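# Open the stapler cover past vertical for loading

## Task

Swing the stapler's top cover open until it is well beyond vertical, so staples could be put in from above. The stapler must end up resting open on the table by itself, not held that way by a gripper. Then release it and move the grippers away from it.

## Robot and tools

Robot: two arms, left_arm and right_arm, each with a parallel gripper. The names are labels only. left_arm is mounted on the +y side. Scene frame: origin on the table surface midway between the arms, +x pointing out over the table, +z up. Positions are in metres and orientations are quaternions (w,x,y,z). A gripper's fingers point along its own +z and close along its own y. The reported hand point sits between the finger pads, about 1 cm short of the tips, and it becomes less accurate at long reach.

The row: every motion command is one row of 14 numbers, each in [-1, 1], even if only one arm moves. The first 7 are for left_arm and the last 7 for right_arm. Each arm's 7 numbers are six joint values in the order shoulder, elbow, waist, wrist pitch, wrist yaw, wrist roll, then the gripper opening. Joint values are scaled offsets, not poses. 1.0 equals 1.32 rad for shoulder, 1.276 for elbow, 1.264 for waist, 1.83 for wrist pitch, 1.686 for wrist yaw and 2.022 for wrist roll. The opening is absolute: +1 is fully open (pads 0.094 m apart) and -1 is shut.

Joint ranges in rad: shoulder 0.000 to 3.142, elbow 0.000 to 3.019, waist -2.880 to 2.880, wrist pitch -1.693 to 1.571, wrist yaw -1.571 to 1.571, wrist roll -2.094 to 2.094. True ends may differ by up to 0.019 rad. If an action would push a joint more than 0.019 rad outward past its range, both arms' action is rejected. If that happens in a call's first action, or an action is malformed, nothing in the call runs. Joints driven into an end stop there, and the result reports "joint sent to its limit".

execute_actions(actions): a list of up to 15 actions. Each action is a table of up to 15 rows, and each row runs for one control step of 1/30 s. A short table repeats its final row to fill 15 steps, so one action lasts 0.5 s. Joint values in every row are offsets from the arm's angles at the start of that action, not from the previous row. For the first action, that means the angles in the latest reported state. An empty list just returns the current state and images.

move(target, speed, blocking): target is one 14-number row whose joint offsets are taken from the Joint positions in the latest result that lists them. All joints follow paths that finish together, so the hand travels on a curve. speed is the peak rate in rad/s of the joint with the farthest to go: 0.01 to 2, default 0.5. Paths last between 0.5 and 10 s. They ignore obstacles and the other arm. The finger setting is applied at the start. With blocking=false you get a result after 0.5 s. Then use wait(0) to poll or stop to brake, and send nothing else until the move reports that it ended. The extra "move:" line gives the ending: done, off_target, moving, held or fault. It also gives limits=held or limits=none, and each arm's joint farthest from its target. Faster moves and targets set deeper past a contact hit or press harder.

wait(seconds): 0 to 10. The robot keeps its last command, and any running move continues. stop(): brakes a running move. It needs room to stop, and the fingers keep moving.

zoom_image(camera, region): a closer look at one camera's latest image. region is [x0, y0, x1, y1] in pixels from the top-left corner, at most 504 by 504. Cameras: cam_high and cam_low are 896x504, cam_left_wrist and cam_right_wrist are 616x616 fisheye. Calibrations are given but may be off by a few degrees and millimetres.

finished_scene(scene): pass the current scene's number once the stapler is open and released. This is final.

Reading results: each arm gets a pose line. Joint positions and Joint velocities list the six joints in row order, then the pad gap in m. Joint targets shows what the joints are currently being driven to. grip_measured is the measured opening on the command scale, and each gripper's reading may be off by about 1 mm. Step readings list joint angles at some steps, and HELD marks an arm whose row was partly held back. "joint command not followed" means a clearance check changed or blocked joint targets. Joint torques are raw drive outputs with offsets and noise. MOTOR HOT appears from 85 °C. At 100 °C that arm goes limp and drops, which is reported as an OVER-TEMPERATURE FAULT. A FAULT line means an arm stopped.

Motion limits: each step's target may lead the measured angle by at most 0.264 rad (waist), 0.32 (shoulder), 0.276 (elbow), 0.33 (wrist pitch), 0.186 (wrist yaw) and 0.522 (wrist roll). Targets that would move the hand more than 70 mm from where it is get scaled back. Big offsets therefore take several actions, and unfinished motion must be commanded again. Arms can droop under zero offsets, so re-aim at the desired angles when holding still.

Gripping: to hold something, command an opening roughly 0.03 below grip_measured, or less below it for a lighter grip. Pads push up to about 50 to 62 N, less on thin parts.

Avoid: arms striking or pressing each other, knocking anything off the table, dropping or slamming the stapler, and pushing hard. Expect occasional brief tugs on held parts or nudges to loose objects. The robot keeps running while you compose replies.

Each tool is called as name(argument=value, ...) on one line, values as JSON.

## Session

I'll start by looking at the scene.

execute_actions(actions=[])

Scene clock: 0.00 s.
left_arm: end_effector_position=(+0.1359, +0.3175, +0.1084) grip_measured=+1.000 end_effector_quat_wxyz=(-0.005, +0.750, +0.661, +0.006) | right_arm: end_effector_position=(+0.6876, -0.4005, +0.2150) grip_measured=+1.000 end_effector_quat_wxyz=(+0.692, +0.247, +0.608, +0.301)
Joint names: [shoulder, elbow, waist, wrist pitch, wrist yaw, wrist roll]
Joint positions: left_arm=[ 0.785  0.541 -0.194 -1.328 -0.015  1.545  0.094] | right_arm=[ 1.89   1.036 -0.246  0.994 -0.107  0.812  0.094]
Joint velocities: left_arm=[-0.015 -0.022 -0.015  0.007  0.007 -0.051  0.   ] | right_arm=[-0.024 -0.007 -0.015  0.007 -0.037 -0.022  0.   ]
Joint torques (N m, as the arm reports them, + toward a larger angle): no reading
Joint targets: left_arm=[0.784 0.572 -0.194 -1.327 -0.015 1.545] | right_arm=[1.898 1.054 -0.246 0.997 -0.107 0.813]

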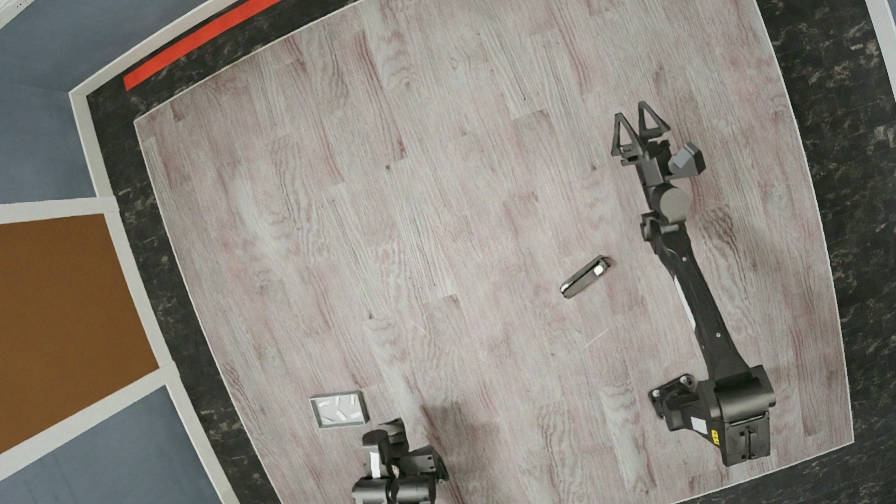

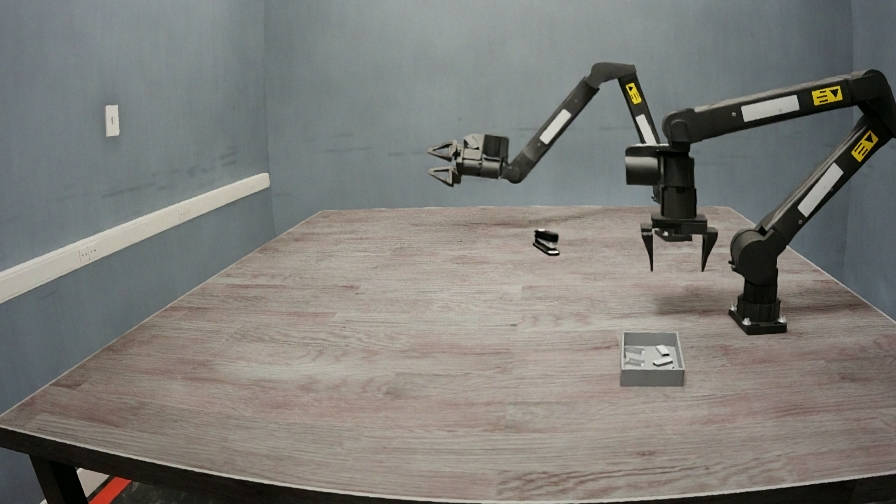

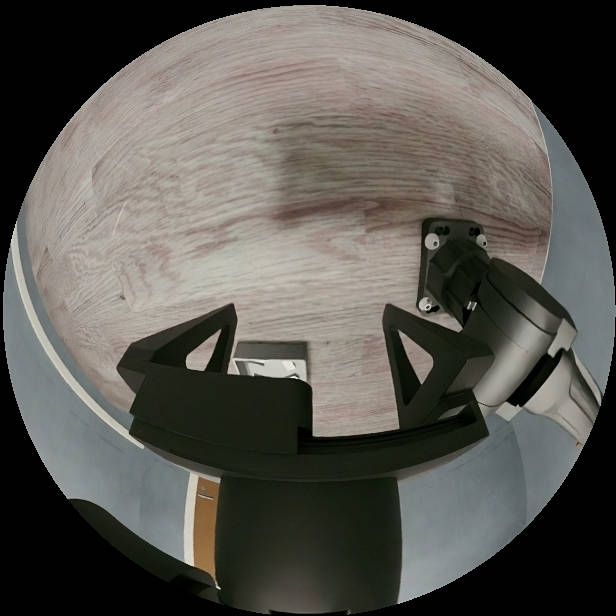

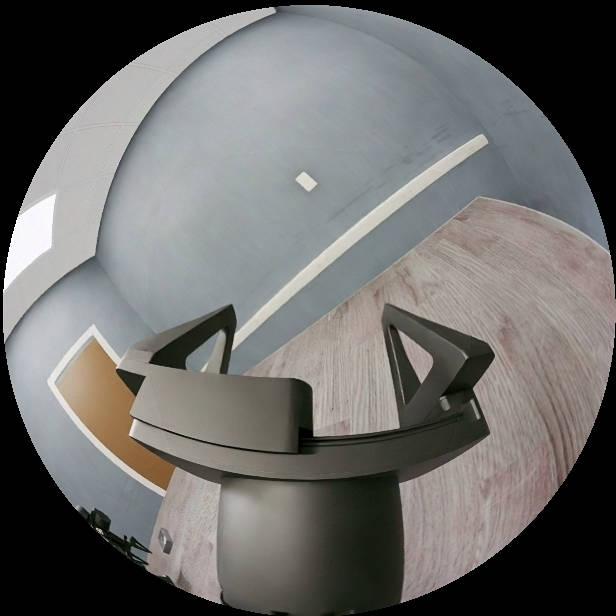

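zoom_image(camera="cam_high", region=[530, 230, 640, 320])

zoom_image(camera="cam_low", region=[500, 210, 600, 270])

Region (530, 230, 640, 320) of cam_high's 896x504 image, scaled by 4.582, with more detail than that image has; it fills the top 412 rows of this view, and the rest is white.

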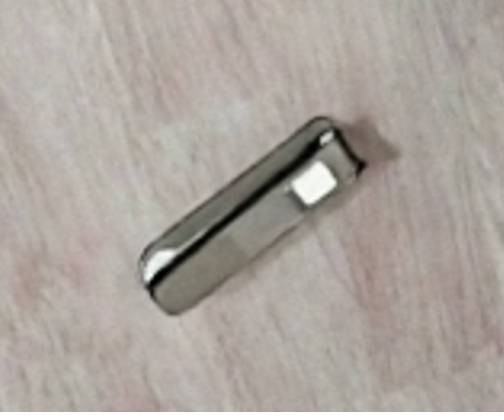

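Region (500, 210, 600, 270) of cam_low's 896x504 image, scaled by 5.040, with more detail than that image has; it fills the top 302 rows of this view, and the rest is white.

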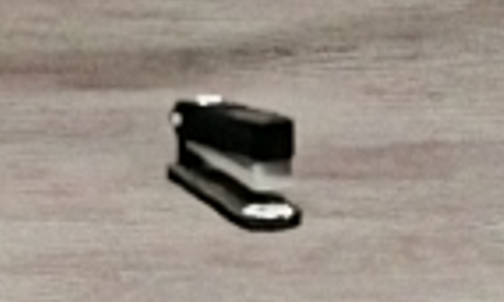

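move(target=[0.0, 0.0243, -0.3165, 0.0, 0.0, 0.0, 1.0, 0.006, 0.014, 0.3165, 0.0016, 0.0, 0.0, 1.0], speed=0.8)

Scene clock: 44.33 s.
left_arm: end_effector_position=(+0.1136, +0.2536, +0.1084) grip_measured=+1.000 end_effector_quat_wxyz=(-0.003, +0.865, +0.502, +0.006) | right_arm: end_effector_position=(+0.6479, -0.1245, +0.2150) grip_measured=+1.000 end_effector_quat_wxyz=(+0.618, +0.121, +0.645, +0.434)
Joint names: [shoulder, elbow, waist, wrist pitch, wrist yaw, wrist roll]
Joint positions: left_arm=[ 0.785  0.541 -0.588 -1.328 -0.015  1.545  0.094] | right_arm=[ 1.89   1.036  0.155  0.994 -0.109  0.812  0.094]
Joint velocities: left_arm=[ 0.005 -0.012 -0.005 -0.012 -0.022 -0.051  0.   ] | right_arm=[-0.015 -0.002 -0.005 -0.002 -0.051 -0.022  0.   ]
Joint torques (N m, as the arm reports them, + toward a larger angle): left_arm=[-1.11  9.81  0.23  0.29  0.12  0.08] | right_arm=[-19.87   9.65   0.51   1.82   0.06  -0.05]
Joint targets: left_arm=[0.785 0.572 -0.594 -1.328 -0.015 1.545] | right_arm=[1.898 1.054 0.155 0.997 -0.107 0.812]
move: off_target (left_arm); limits=none; left_arm: farthest joint: the elbow, 0.031 radians from its target (0.031 radians at the start); right_arm: farthest joint: the elbow, 0.017 radians from its target (0.017 radians at the start)
camera_calibration (this result's frames):
cam_left_wrist: T_world_to_cam=[[-0.86649, 0.499193, -0.00132521, -0.031121], [0.397999, 0.692437, 0.60177, -0.277317], [0.301317, 0.5209, -0.798668, 0.0438278], [0, 0, 0, 1]] pos_world=[0.0701999, 0.18473, 0.201844]
cam_right_wrist: T_world_to_cam=[[0.381395, -0.600681, -0.702653, -0.170325], [-0.696948, 0.312503, -0.64545, 0.632246], [0.60729, 0.735883, -0.299456, -0.115933], [0, 0, 0, 1]] pos_world=[0.576009, -0.214576, 0.253687]

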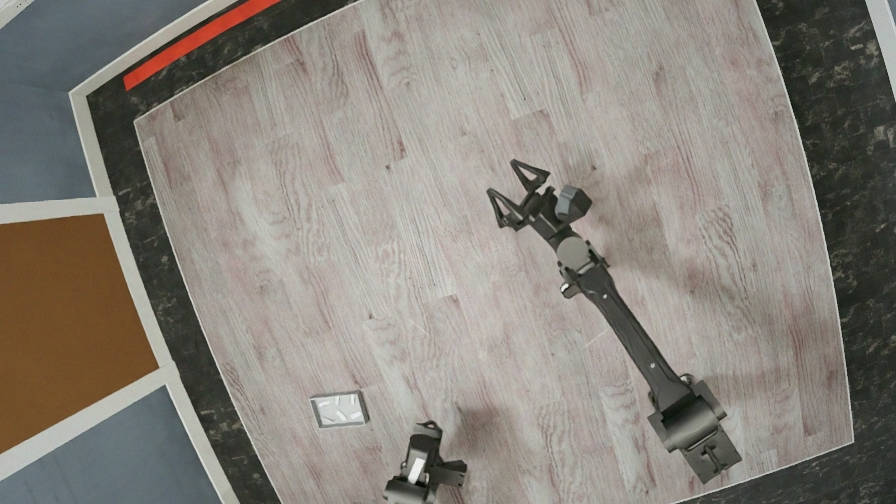

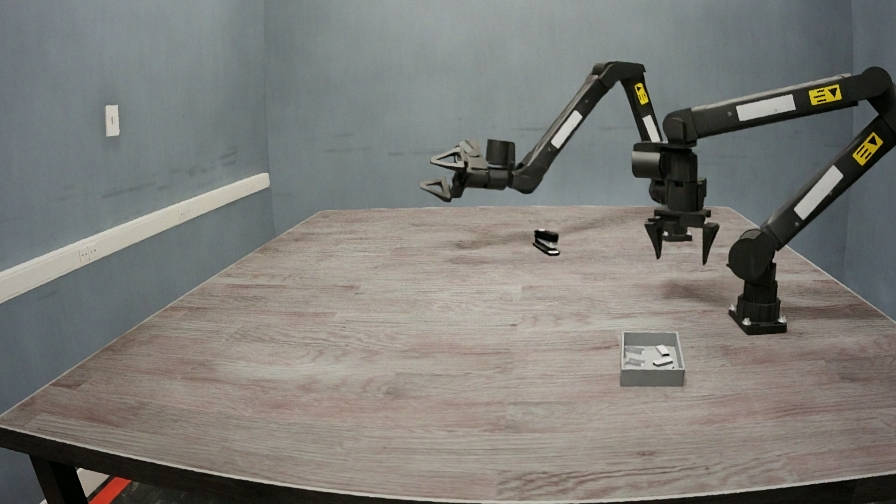

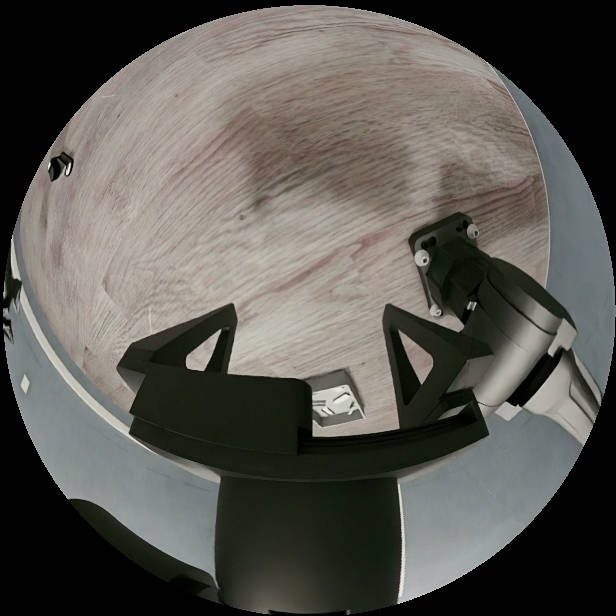

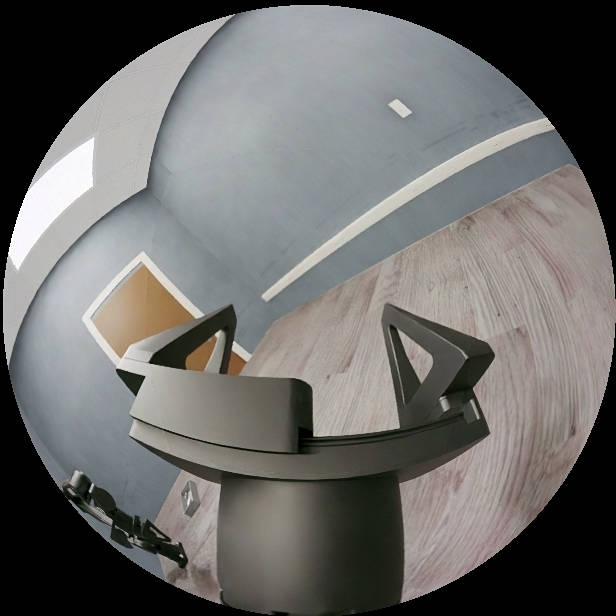

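move(target=[0.0, 0.338, 0.0, 0.0, 0.0, 0.0, 1.0, -0.221, 0.014, 0.0, 0.0016, 0.0, 0.0, 1.0], speed=0.8)

Scene clock: 54.00 s.
left_arm: end_effector_position=(+0.1988, +0.2019, +0.2728) grip_measured=+1.000 end_effector_quat_wxyz=(+0.165, +0.848, +0.493, +0.098) | right_arm: end_effector_position=(+0.5916, -0.1430, +0.4202) grip_measured=+1.000 end_effector_quat_wxyz=(+0.700, +0.085, +0.524, +0.478)
Joint names: [shoulder, elbow, waist, wrist pitch, wrist yaw, wrist roll]
Joint positions: left_arm=[ 0.784  0.927 -0.588 -1.328 -0.015  1.545  0.094] | right_arm=[ 1.576  1.036  0.155  0.994 -0.109  0.812  0.094]
Joint velocities: left_arm=[-0.005 -0.007 -0.005 -0.012 -0.022 -0.051  0.   ] | right_arm=[ 0.005  0.007 -0.015 -0.007 -0.066  0.007  0.   ]
Joint torques (N m, as the arm reports them, + toward a larger angle): left_arm=[-2.49 11.67  0.49  0.87  0.1   0.04] | right_arm=[-14.85  11.3    0.62   1.58  -0.02  -0.04]
Joint targets: left_arm=[0.784 0.973 -0.588 -1.328 -0.015 1.545] | right_arm=[1.598 1.054 0.155 0.997 -0.109 0.812]
move: off_target (left_arm, right_arm); limits=none; left_arm: farthest joint: the elbow, 0.045 radians from its target (0.431 radians at the start); right_arm: farthest joint: the shoulder, 0.023 radians from its target (0.292 radians at the start)
camera_calibration (this result's frames):
cam_left_wrist: T_world_to_cam=[[-0.803041, 0.460683, -0.378017, 0.166752], [0.205317, 0.809385, 0.550218, -0.345586], [0.559438, 0.364234, -0.744555, 0.141942], [0, 0, 0, 1]] pos_world=[0.125456, 0.151192, 0.358867]
cam_right_wrist: T_world_to_cam=[[0.579658, -0.535589, -0.614118, -0.160971], [-0.481053, 0.383383, -0.788419, 0.673684], [0.657711, 0.752437, -0.0354156, -0.145086], [0, 0, 0, 1]] pos_world=[0.512811, -0.235325, 0.427152]

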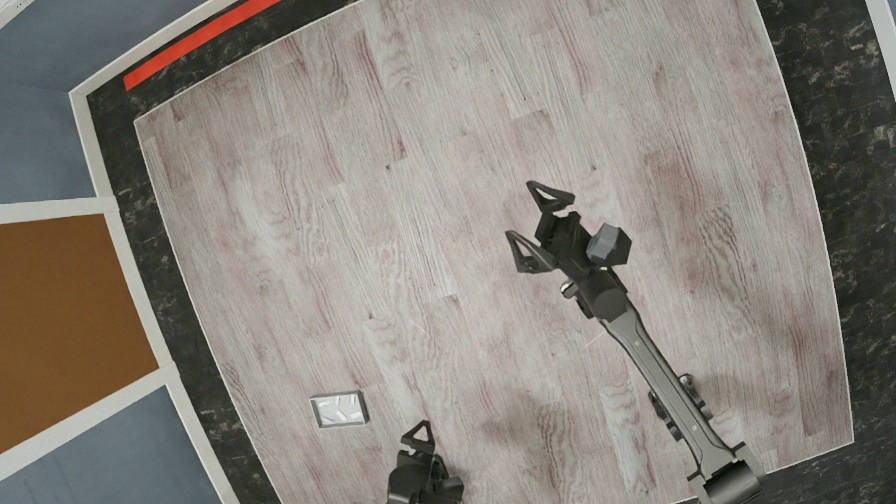

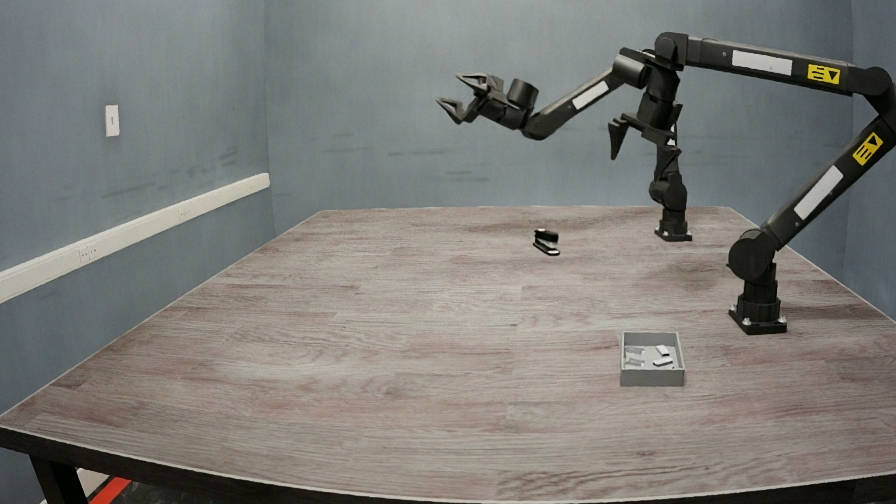

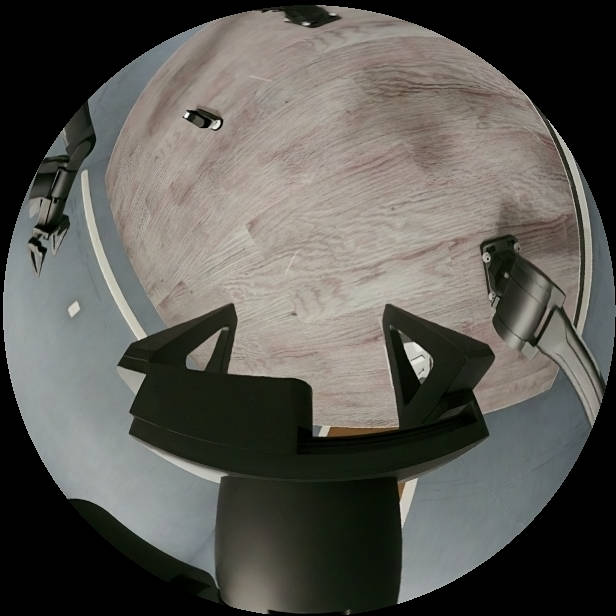

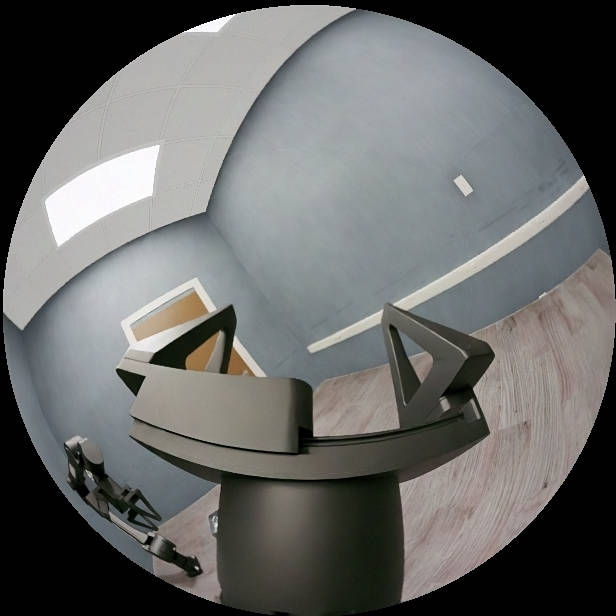

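move(target=[0.379, 0.036, 0.0, 0.0, 0.0, 0.0, 1.0, 0.0167, 0.014, 0.0, -0.82, 0.0, 0.0, 1.0], speed=1.2)

Scene clock: 131.67 s.
left_arm: end_effector_position=(+0.2309, +0.1824, +0.1342) grip_measured=+1.000 end_effector_quat_wxyz=(-0.055, +0.864, +0.500, -0.022) | right_arm: end_effector_position=(+0.5005, -0.1729, +0.1018) grip_measured=+1.000 end_effector_quat_wxyz=(+0.194, +0.222, +0.937, +0.185)
Joint names: [shoulder, elbow, waist, wrist pitch, wrist yaw, wrist roll]
Joint positions: left_arm=[ 1.288  0.927 -0.588 -1.328 -0.015  1.545  0.094] | right_arm=[ 1.576  1.036  0.155 -0.499 -0.109  0.812  0.094]
Joint velocities: left_arm=[-0.005 -0.002 -0.005 -0.017 -0.007 -0.007  0.   ] | right_arm=[ 0.005 -0.002  0.015 -0.002 -0.081  0.007  0.   ]
Joint torques (N m, as the arm reports them, + toward a larger angle): left_arm=[-8.63 10.49  0.4   0.09  0.11  0.08] | right_arm=[-14.55  11.03   0.65   0.96  -0.05  -0.01]
Joint targets: left_arm=[1.284 0.973 -0.588 -1.328 -0.015 1.545] | right_arm=[1.598 1.054 0.155 -0.507 -0.109 0.812]
move: off_target (left_arm, right_arm); limits=none; left_arm: farthest joint: the elbow, 0.046 radians from its target (0.046 radians at the start); right_arm: farthest joint: the shoulder, 0.022 radians from its target (0.022 radians at the start)
camera_calibration (this result's frames):
cam_left_wrist: T_world_to_cam=[[-0.86073, 0.495697, 0.115878, 0.0897794], [0.458415, 0.655768, 0.599853, -0.297251], [0.221357, 0.569432, -0.791674, 0.0748736], [0, 0, 0, 1]] pos_world=[0.196967, 0.107789, 0.227179]
cam_right_wrist: T_world_to_cam=[[-0.338134, -0.83691, -0.430404, 0.0688455], [-0.932237, 0.235255, 0.274935, 0.482274], [-0.128841, 0.494204, -0.859746, 0.358986], [0, 0, 0, 1]] pos_world=[0.519125, -0.233252, 0.205674]

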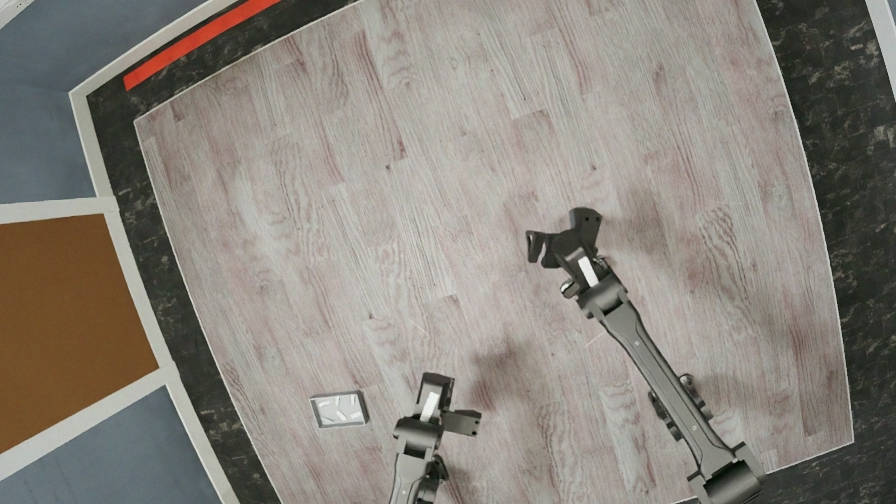

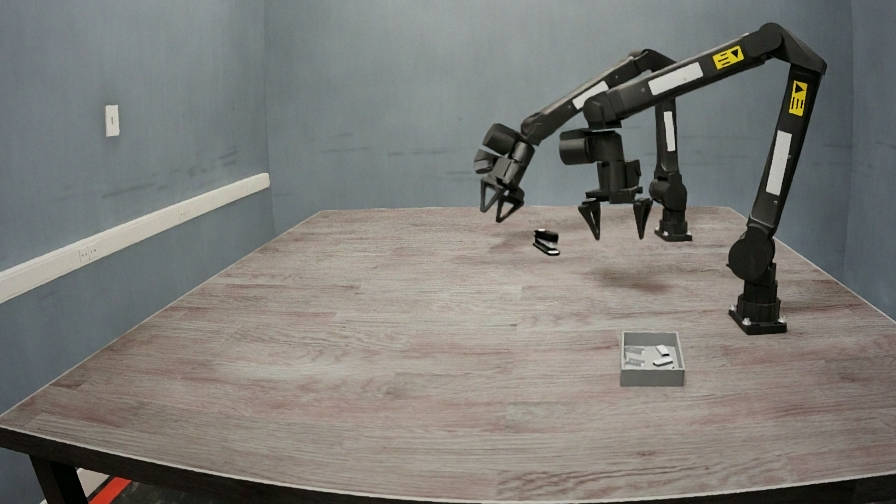

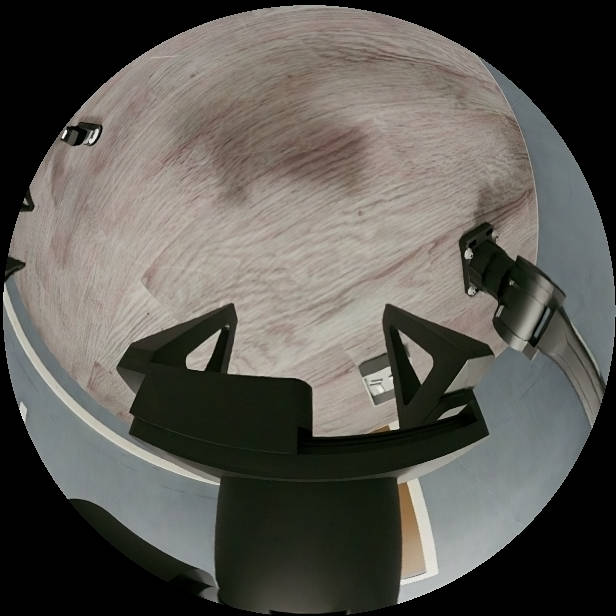

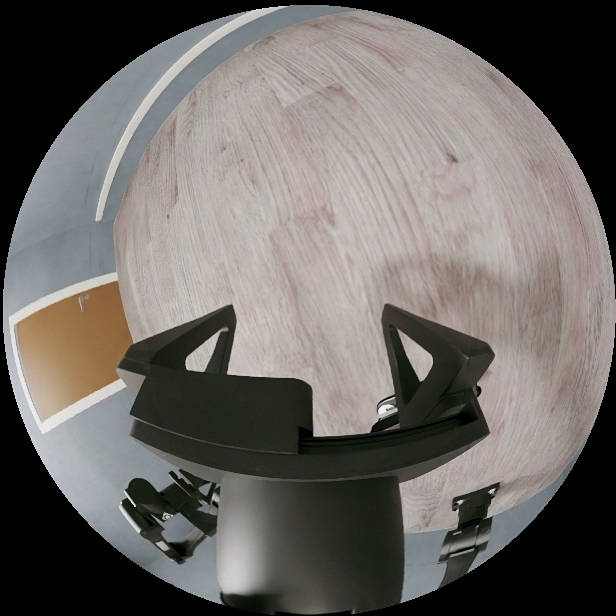

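move(target=[0.2227, -0.156, -0.326, 0.881, 0.009, -0.764, 1.0, -0.199, 0.077, 0.082, -0.488, 0.0647, 0.4036, 1.0], speed=1.2)

Scene clock: 166.73 s.
left_arm: end_effector_position=(+0.2850, -0.1087, +0.0877) grip_measured=+1.000 end_effector_quat_wxyz=(+0.423, +0.408, +0.780, -0.214) | right_arm: end_effector_position=(+0.3143, -0.2178, +0.1806) grip_measured=+1.000 end_effector_quat_wxyz=(-0.014, +0.567, +0.823, -0.019)
Joint names: [shoulder, elbow, waist, wrist pitch, wrist yaw, wrist roll]
Joint positions: left_arm=[ 1.579  0.736 -0.995  0.259 -0.001  0.013  0.094] | right_arm=[ 1.321  1.088  0.25  -1.384 -0.003  1.619  0.094]
Joint velocities: left_arm=[ 0.015  0.012 -0.005 -0.007  0.037 -0.037  0.   ] | right_arm=[-0.005 -0.017 -0.005  0.002  0.007 -0.007  0.   ]
Joint torques (N m, as the arm reports them, + toward a larger angle): left_arm=[-12.07   5.82   0.1    2.27   0.06  -0.01] | right_arm=[-12.54  13.47   1.38  -0.16   0.21   0.14]
Joint targets: left_arm=[1.582 0.728 -1.000 0.285 0.000 0.001] | right_arm=[1.313 1.135 0.259 -1.392 0.000 1.628]
move: off_target (left_arm, right_arm); limits=none; left_arm: farthest joint: the wrist pitch, 0.025 radians from its target (1.612 radians at the start); right_arm: farthest joint: the elbow, 0.046 radians from its target (0.098 radians at the start)
camera_calibration (this result's frames):
cam_left_wrist: T_world_to_cam=[[-0.818533, -0.574297, -0.0136718, 0.169013], [-0.534456, 0.770044, -0.348409, 0.275265], [0.210618, -0.277877, -0.937243, 0.115566], [0, 0, 0, 1]] pos_world=[0.261119, -0.0827891, 0.206529]
cam_right_wrist: T_world_to_cam=[[-0.930573, -0.363114, 0.046713, 0.205486], [-0.267669, 0.761852, 0.58986, 0.146573], [-0.249775, 0.536404, -0.806153, 0.462456], [0, 0, 0, 1]] pos_world=[0.345963, -0.285116, 0.276754]

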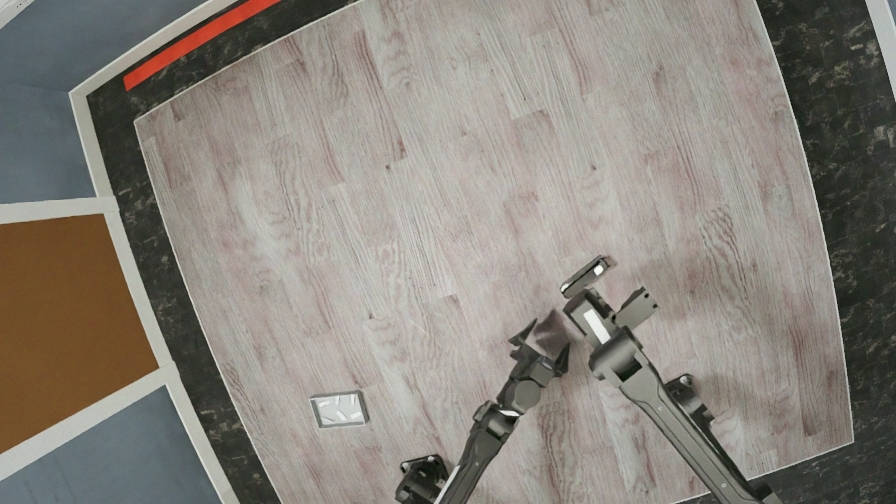

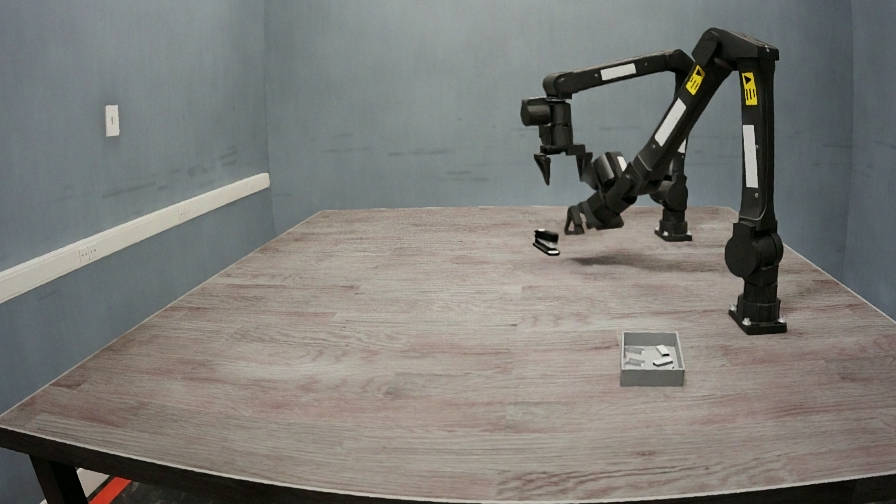

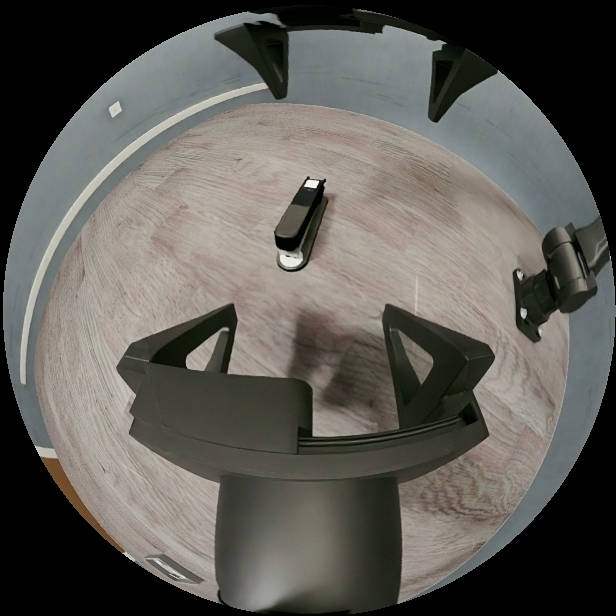

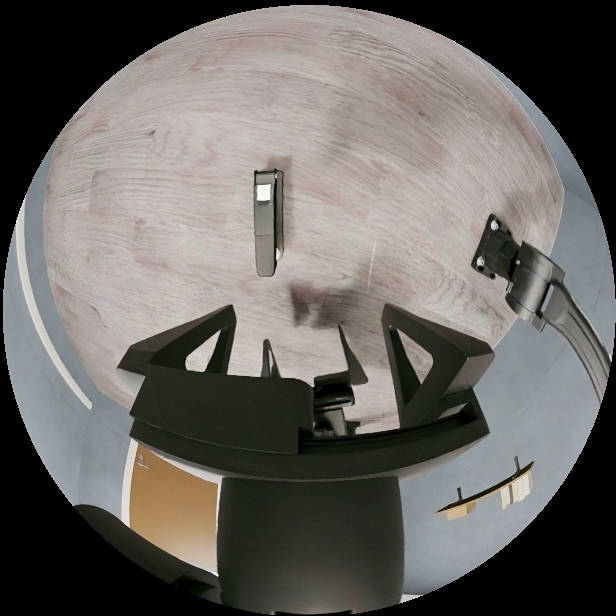

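zoom_image(camera="cam_right_wrist", region=[200, 150, 340, 290])

zoom_image(camera="cam_left_wrist", region=[240, 160, 360, 280])

Region (200, 150, 340, 290) of cam_right_wrist's 616x616 image, scaled by 3.600, with more detail than that image has.

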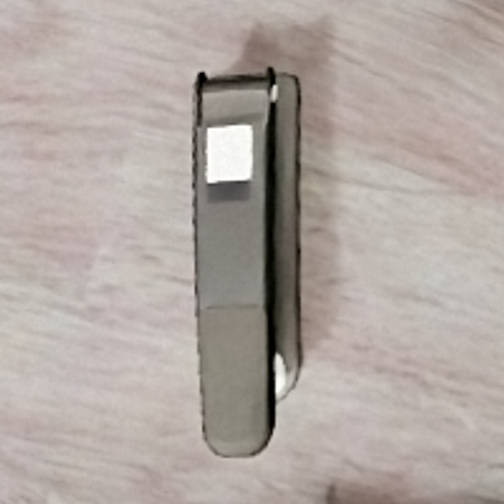

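Region (240, 160, 360, 280) of cam_left_wrist's 616x616 image, scaled by 4.200, with more detail than that image has.

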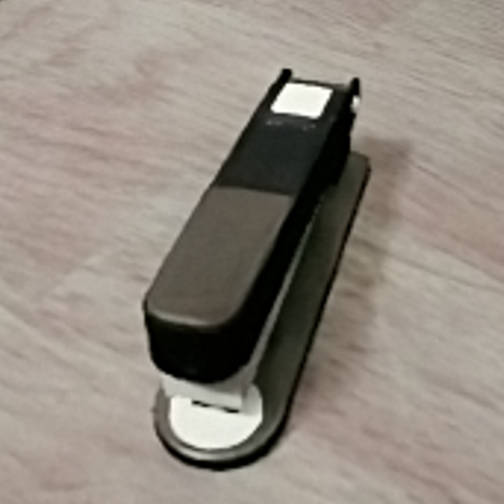

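move(target=[0.002, -0.006, -0.004, 0.014, 0.196, -0.006, 1.0, 0.0826, 0.033, 0.0095, 0.087, 0.002, 0.022, 1.0], speed=0.6)

Scene clock: 235.97 s.
left_arm: end_effector_position=(+0.2354, -0.1346, +0.0927) grip_measured=+1.000 end_effector_quat_wxyz=(+0.352, +0.471, +0.734, -0.340) | right_arm: end_effector_position=(+0.3506, -0.2010, +0.1481) grip_measured=+1.000 end_effector_quat_wxyz=(+0.002, +0.581, +0.814, +0.007)
Joint names: [shoulder, elbow, waist, wrist pitch, wrist yaw, wrist roll]
Joint positions: left_arm=[ 1.579  0.736 -0.995  0.259  0.327  0.011  0.094] | right_arm=[ 1.412  1.088  0.253 -1.234 -0.003  1.654  0.094]
Joint velocities: left_arm=[-0.005 -0.002 -0.015 -0.017 -0.007 -0.037  0.   ] | right_arm=[-0.005 -0.002 -0.015  0.012  0.066 -0.037  0.   ]
Joint torques (N m, as the arm reports them, + toward a larger angle): left_arm=[-11.93   5.8    0.21   2.36   0.26  -0.02] | right_arm=[-11.74  12.93   1.39   0.57   0.2    0.13]
Joint targets: left_arm=[1.582 0.728 -1.000 0.285 0.329 0.000] | right_arm=[1.430 1.130 0.262 -1.225 0.000 1.664]
move: off_target (left_arm, right_arm); limits=none; left_arm: farthest joint: the wrist pitch, 0.025 radians from its target (0.025 radians at the start); right_arm: farthest joint: the elbow, 0.042 radians from its target (0.042 radians at the start)
camera_calibration (this result's frames):
cam_left_wrist: T_world_to_cam=[[-0.931162, -0.325172, 0.164928, 0.157124], [-0.363965, 0.855811, -0.367582, 0.243686], [-0.0216198, -0.402306, -0.91525, 0.159395], [0, 0, 0, 1]] pos_world=[0.238447, -0.0933313, 0.209547]
cam_right_wrist: T_world_to_cam=[[-0.94292, -0.332766, -0.0129726, 0.266167], [-0.275261, 0.756865, 0.592779, 0.163854], [-0.187438, 0.562514, -0.805261, 0.419528], [0, 0, 0, 1]] pos_world=[0.374712, -0.271435, 0.244153]

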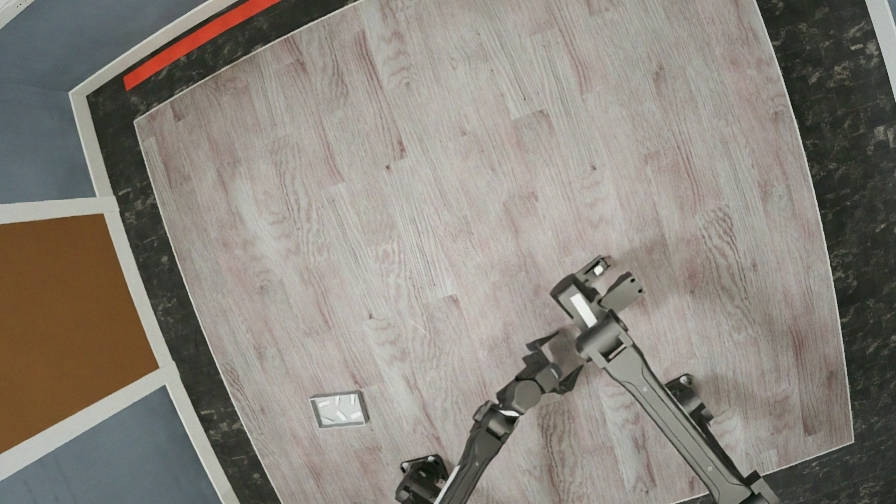

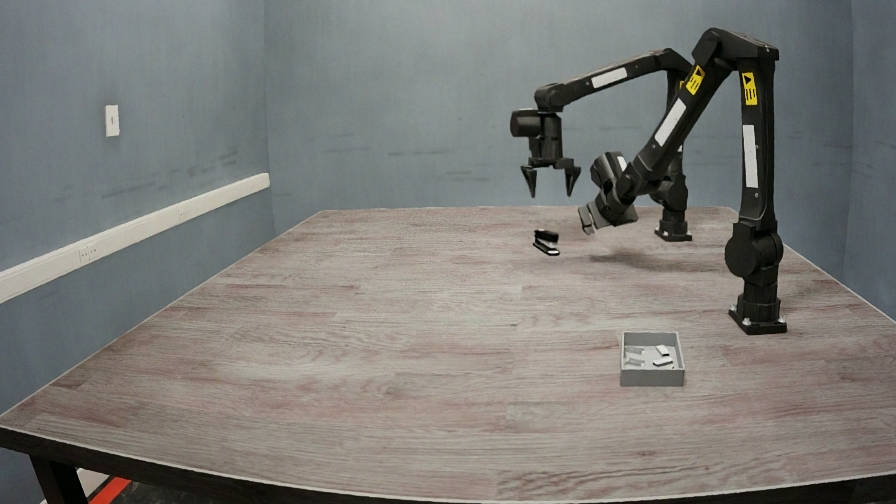

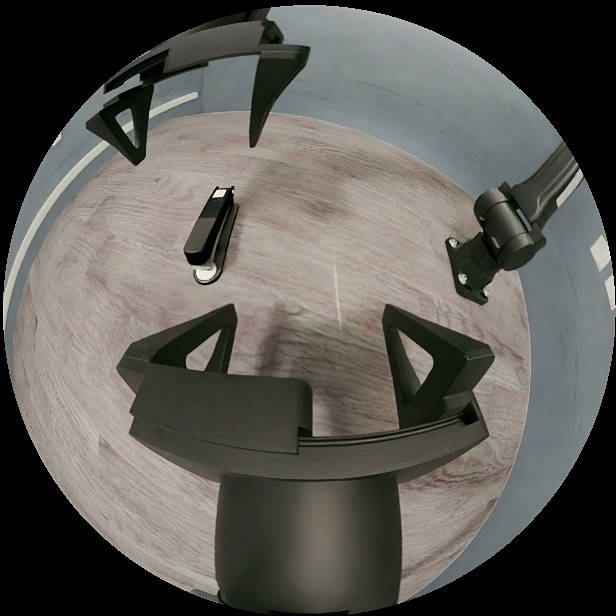

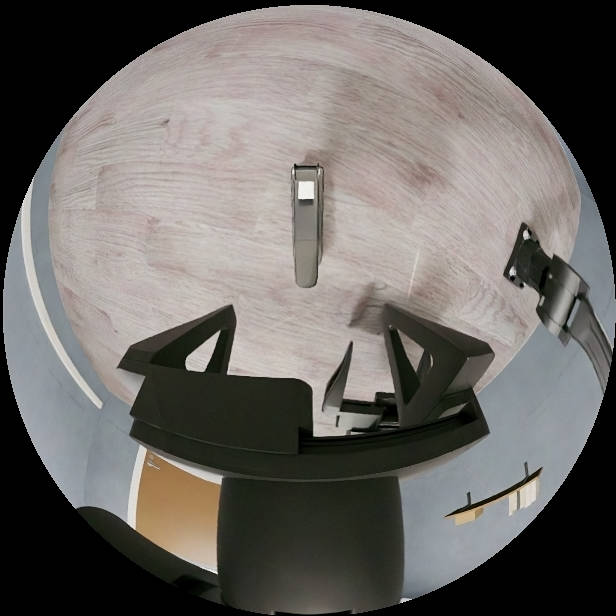

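move(target=[0.2242, 0.0956, 0.1206, 0.2022, 0.029, 0.0856, 1.0, 0.0136, 0.033, 0.007, 0.005, 0.002, 0.005, 1.0], speed=0.5)

Scene clock: 250.33 s.
left_arm: end_effector_position=(+0.3332, -0.1324, +0.0335) grip_measured=+1.000 end_effector_quat_wxyz=(+0.444, +0.478, +0.691, -0.311) | right_arm: end_effector_position=(+0.3506, -0.2010, +0.1481) grip_measured=+1.000 end_effector_quat_wxyz=(+0.002, +0.581, +0.814, +0.007)
Joint names: [shoulder, elbow, waist, wrist pitch, wrist yaw, wrist roll]
Joint positions: left_arm=[ 1.878  0.815 -0.847  0.603  0.374  0.173  0.094] | right_arm=[ 1.412  1.088  0.253 -1.234 -0.003  1.655  0.094]
Joint velocities: left_arm=[-0.015 -0.007  0.015 -0.017  0.037  0.066  0.   ] | right_arm=[-0.015  0.002  0.005 -0.012  0.007 -0.007  0.   ]
Joint torques (N m, as the arm reports them, + toward a larger angle): left_arm=[-15.45   8.15   0.99   2.38   0.25   0.18] | right_arm=[-11.58  13.04   1.35   0.59   0.21   0.13]
Joint targets: left_arm=[1.875 0.858 -0.842 0.629 0.376 0.185] | right_arm=[1.430 1.130 0.261 -1.225 0.000 1.664]
move: off_target (left_arm, right_arm); limits=none; left_arm: farthest joint: the elbow, 0.043 radians from its target (0.122 radians at the start); right_arm: farthest joint: the elbow, 0.042 radians from its target (0.042 radians at the start)
camera_calibration (this result's frames):
cam_left_wrist: T_world_to_cam=[[-0.937389, -0.348273, 0.00262922, 0.263053], [-0.304384, 0.815545, -0.492176, 0.23459], [0.169267, -0.462161, -0.870492, 0.0351351], [0, 0, 0, 1]] pos_world=[0.312041, -0.083466, 0.145353]
cam_right_wrist: T_world_to_cam=[[-0.943301, -0.331686, -0.0129677, 0.266516], [-0.274388, 0.757172, 0.592791, 0.163608], [-0.186802, 0.562738, -0.805252, 0.419349], [0, 0, 0, 1]] pos_world=[0.374632, -0.271463, 0.244152]

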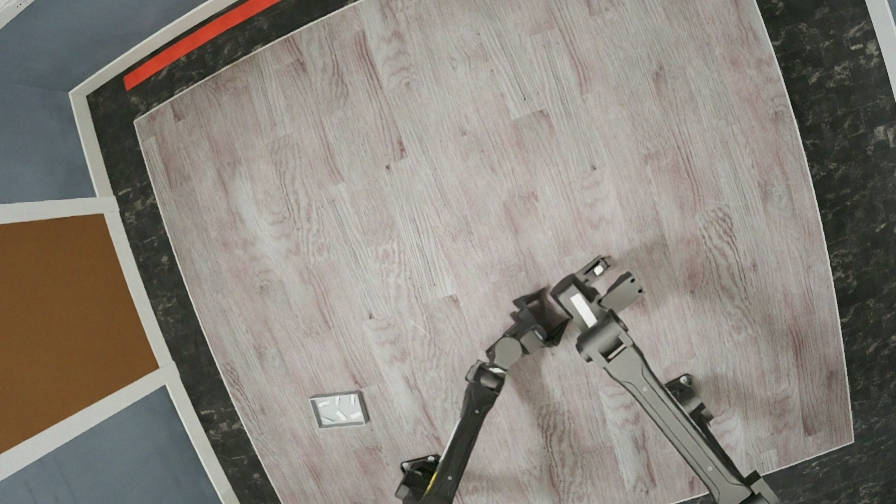

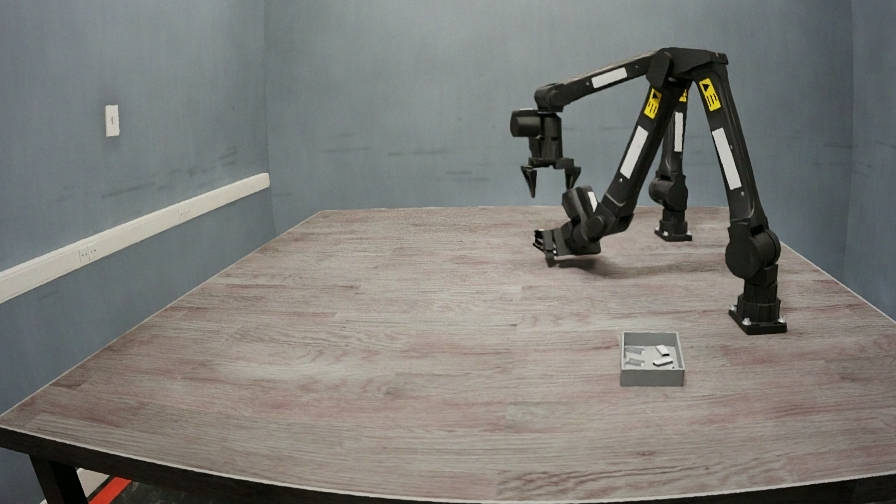

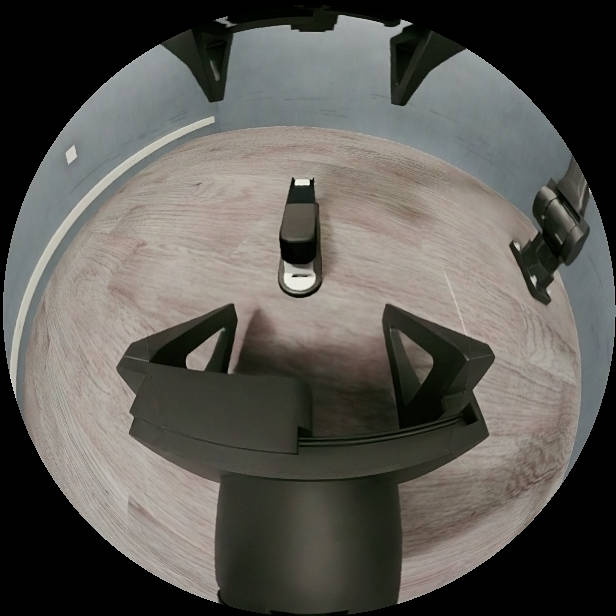

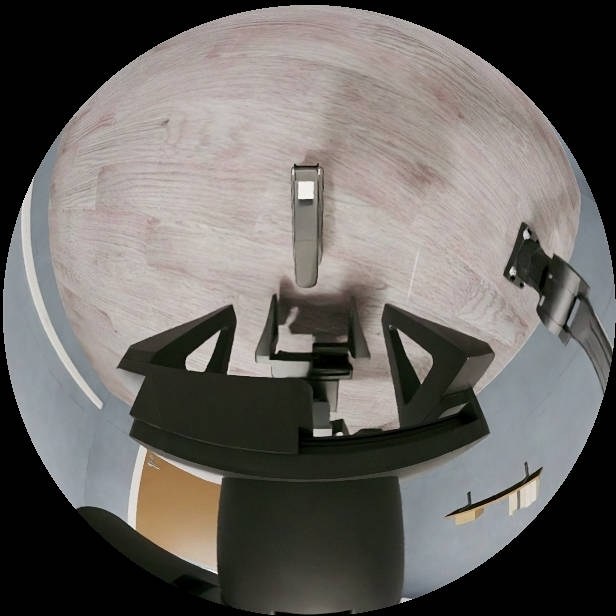

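zoom_image(camera="cam_left_wrist", region=[210, 160, 410, 360])

zoom_image(camera="cam_low", region=[490, 150, 650, 280])

Region (210, 160, 410, 360) of cam_left_wrist's 616x616 image, scaled by 2.520, with more detail than that image has.

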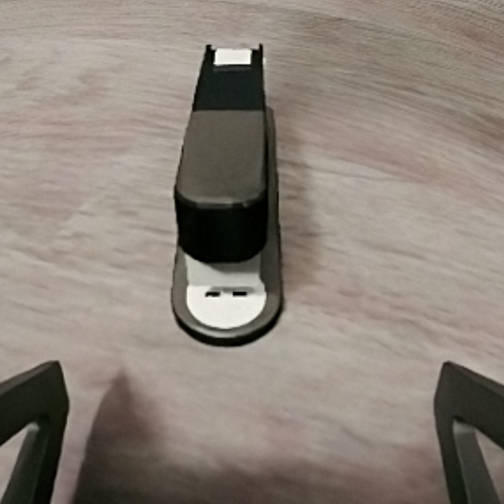

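Region (490, 150, 650, 280) of cam_low's 896x504 image, scaled by 3.150, with more detail than that image has; it fills the top 410 rows of this view, and the rest is white.

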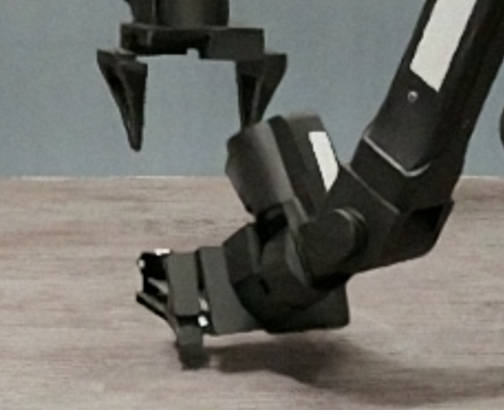

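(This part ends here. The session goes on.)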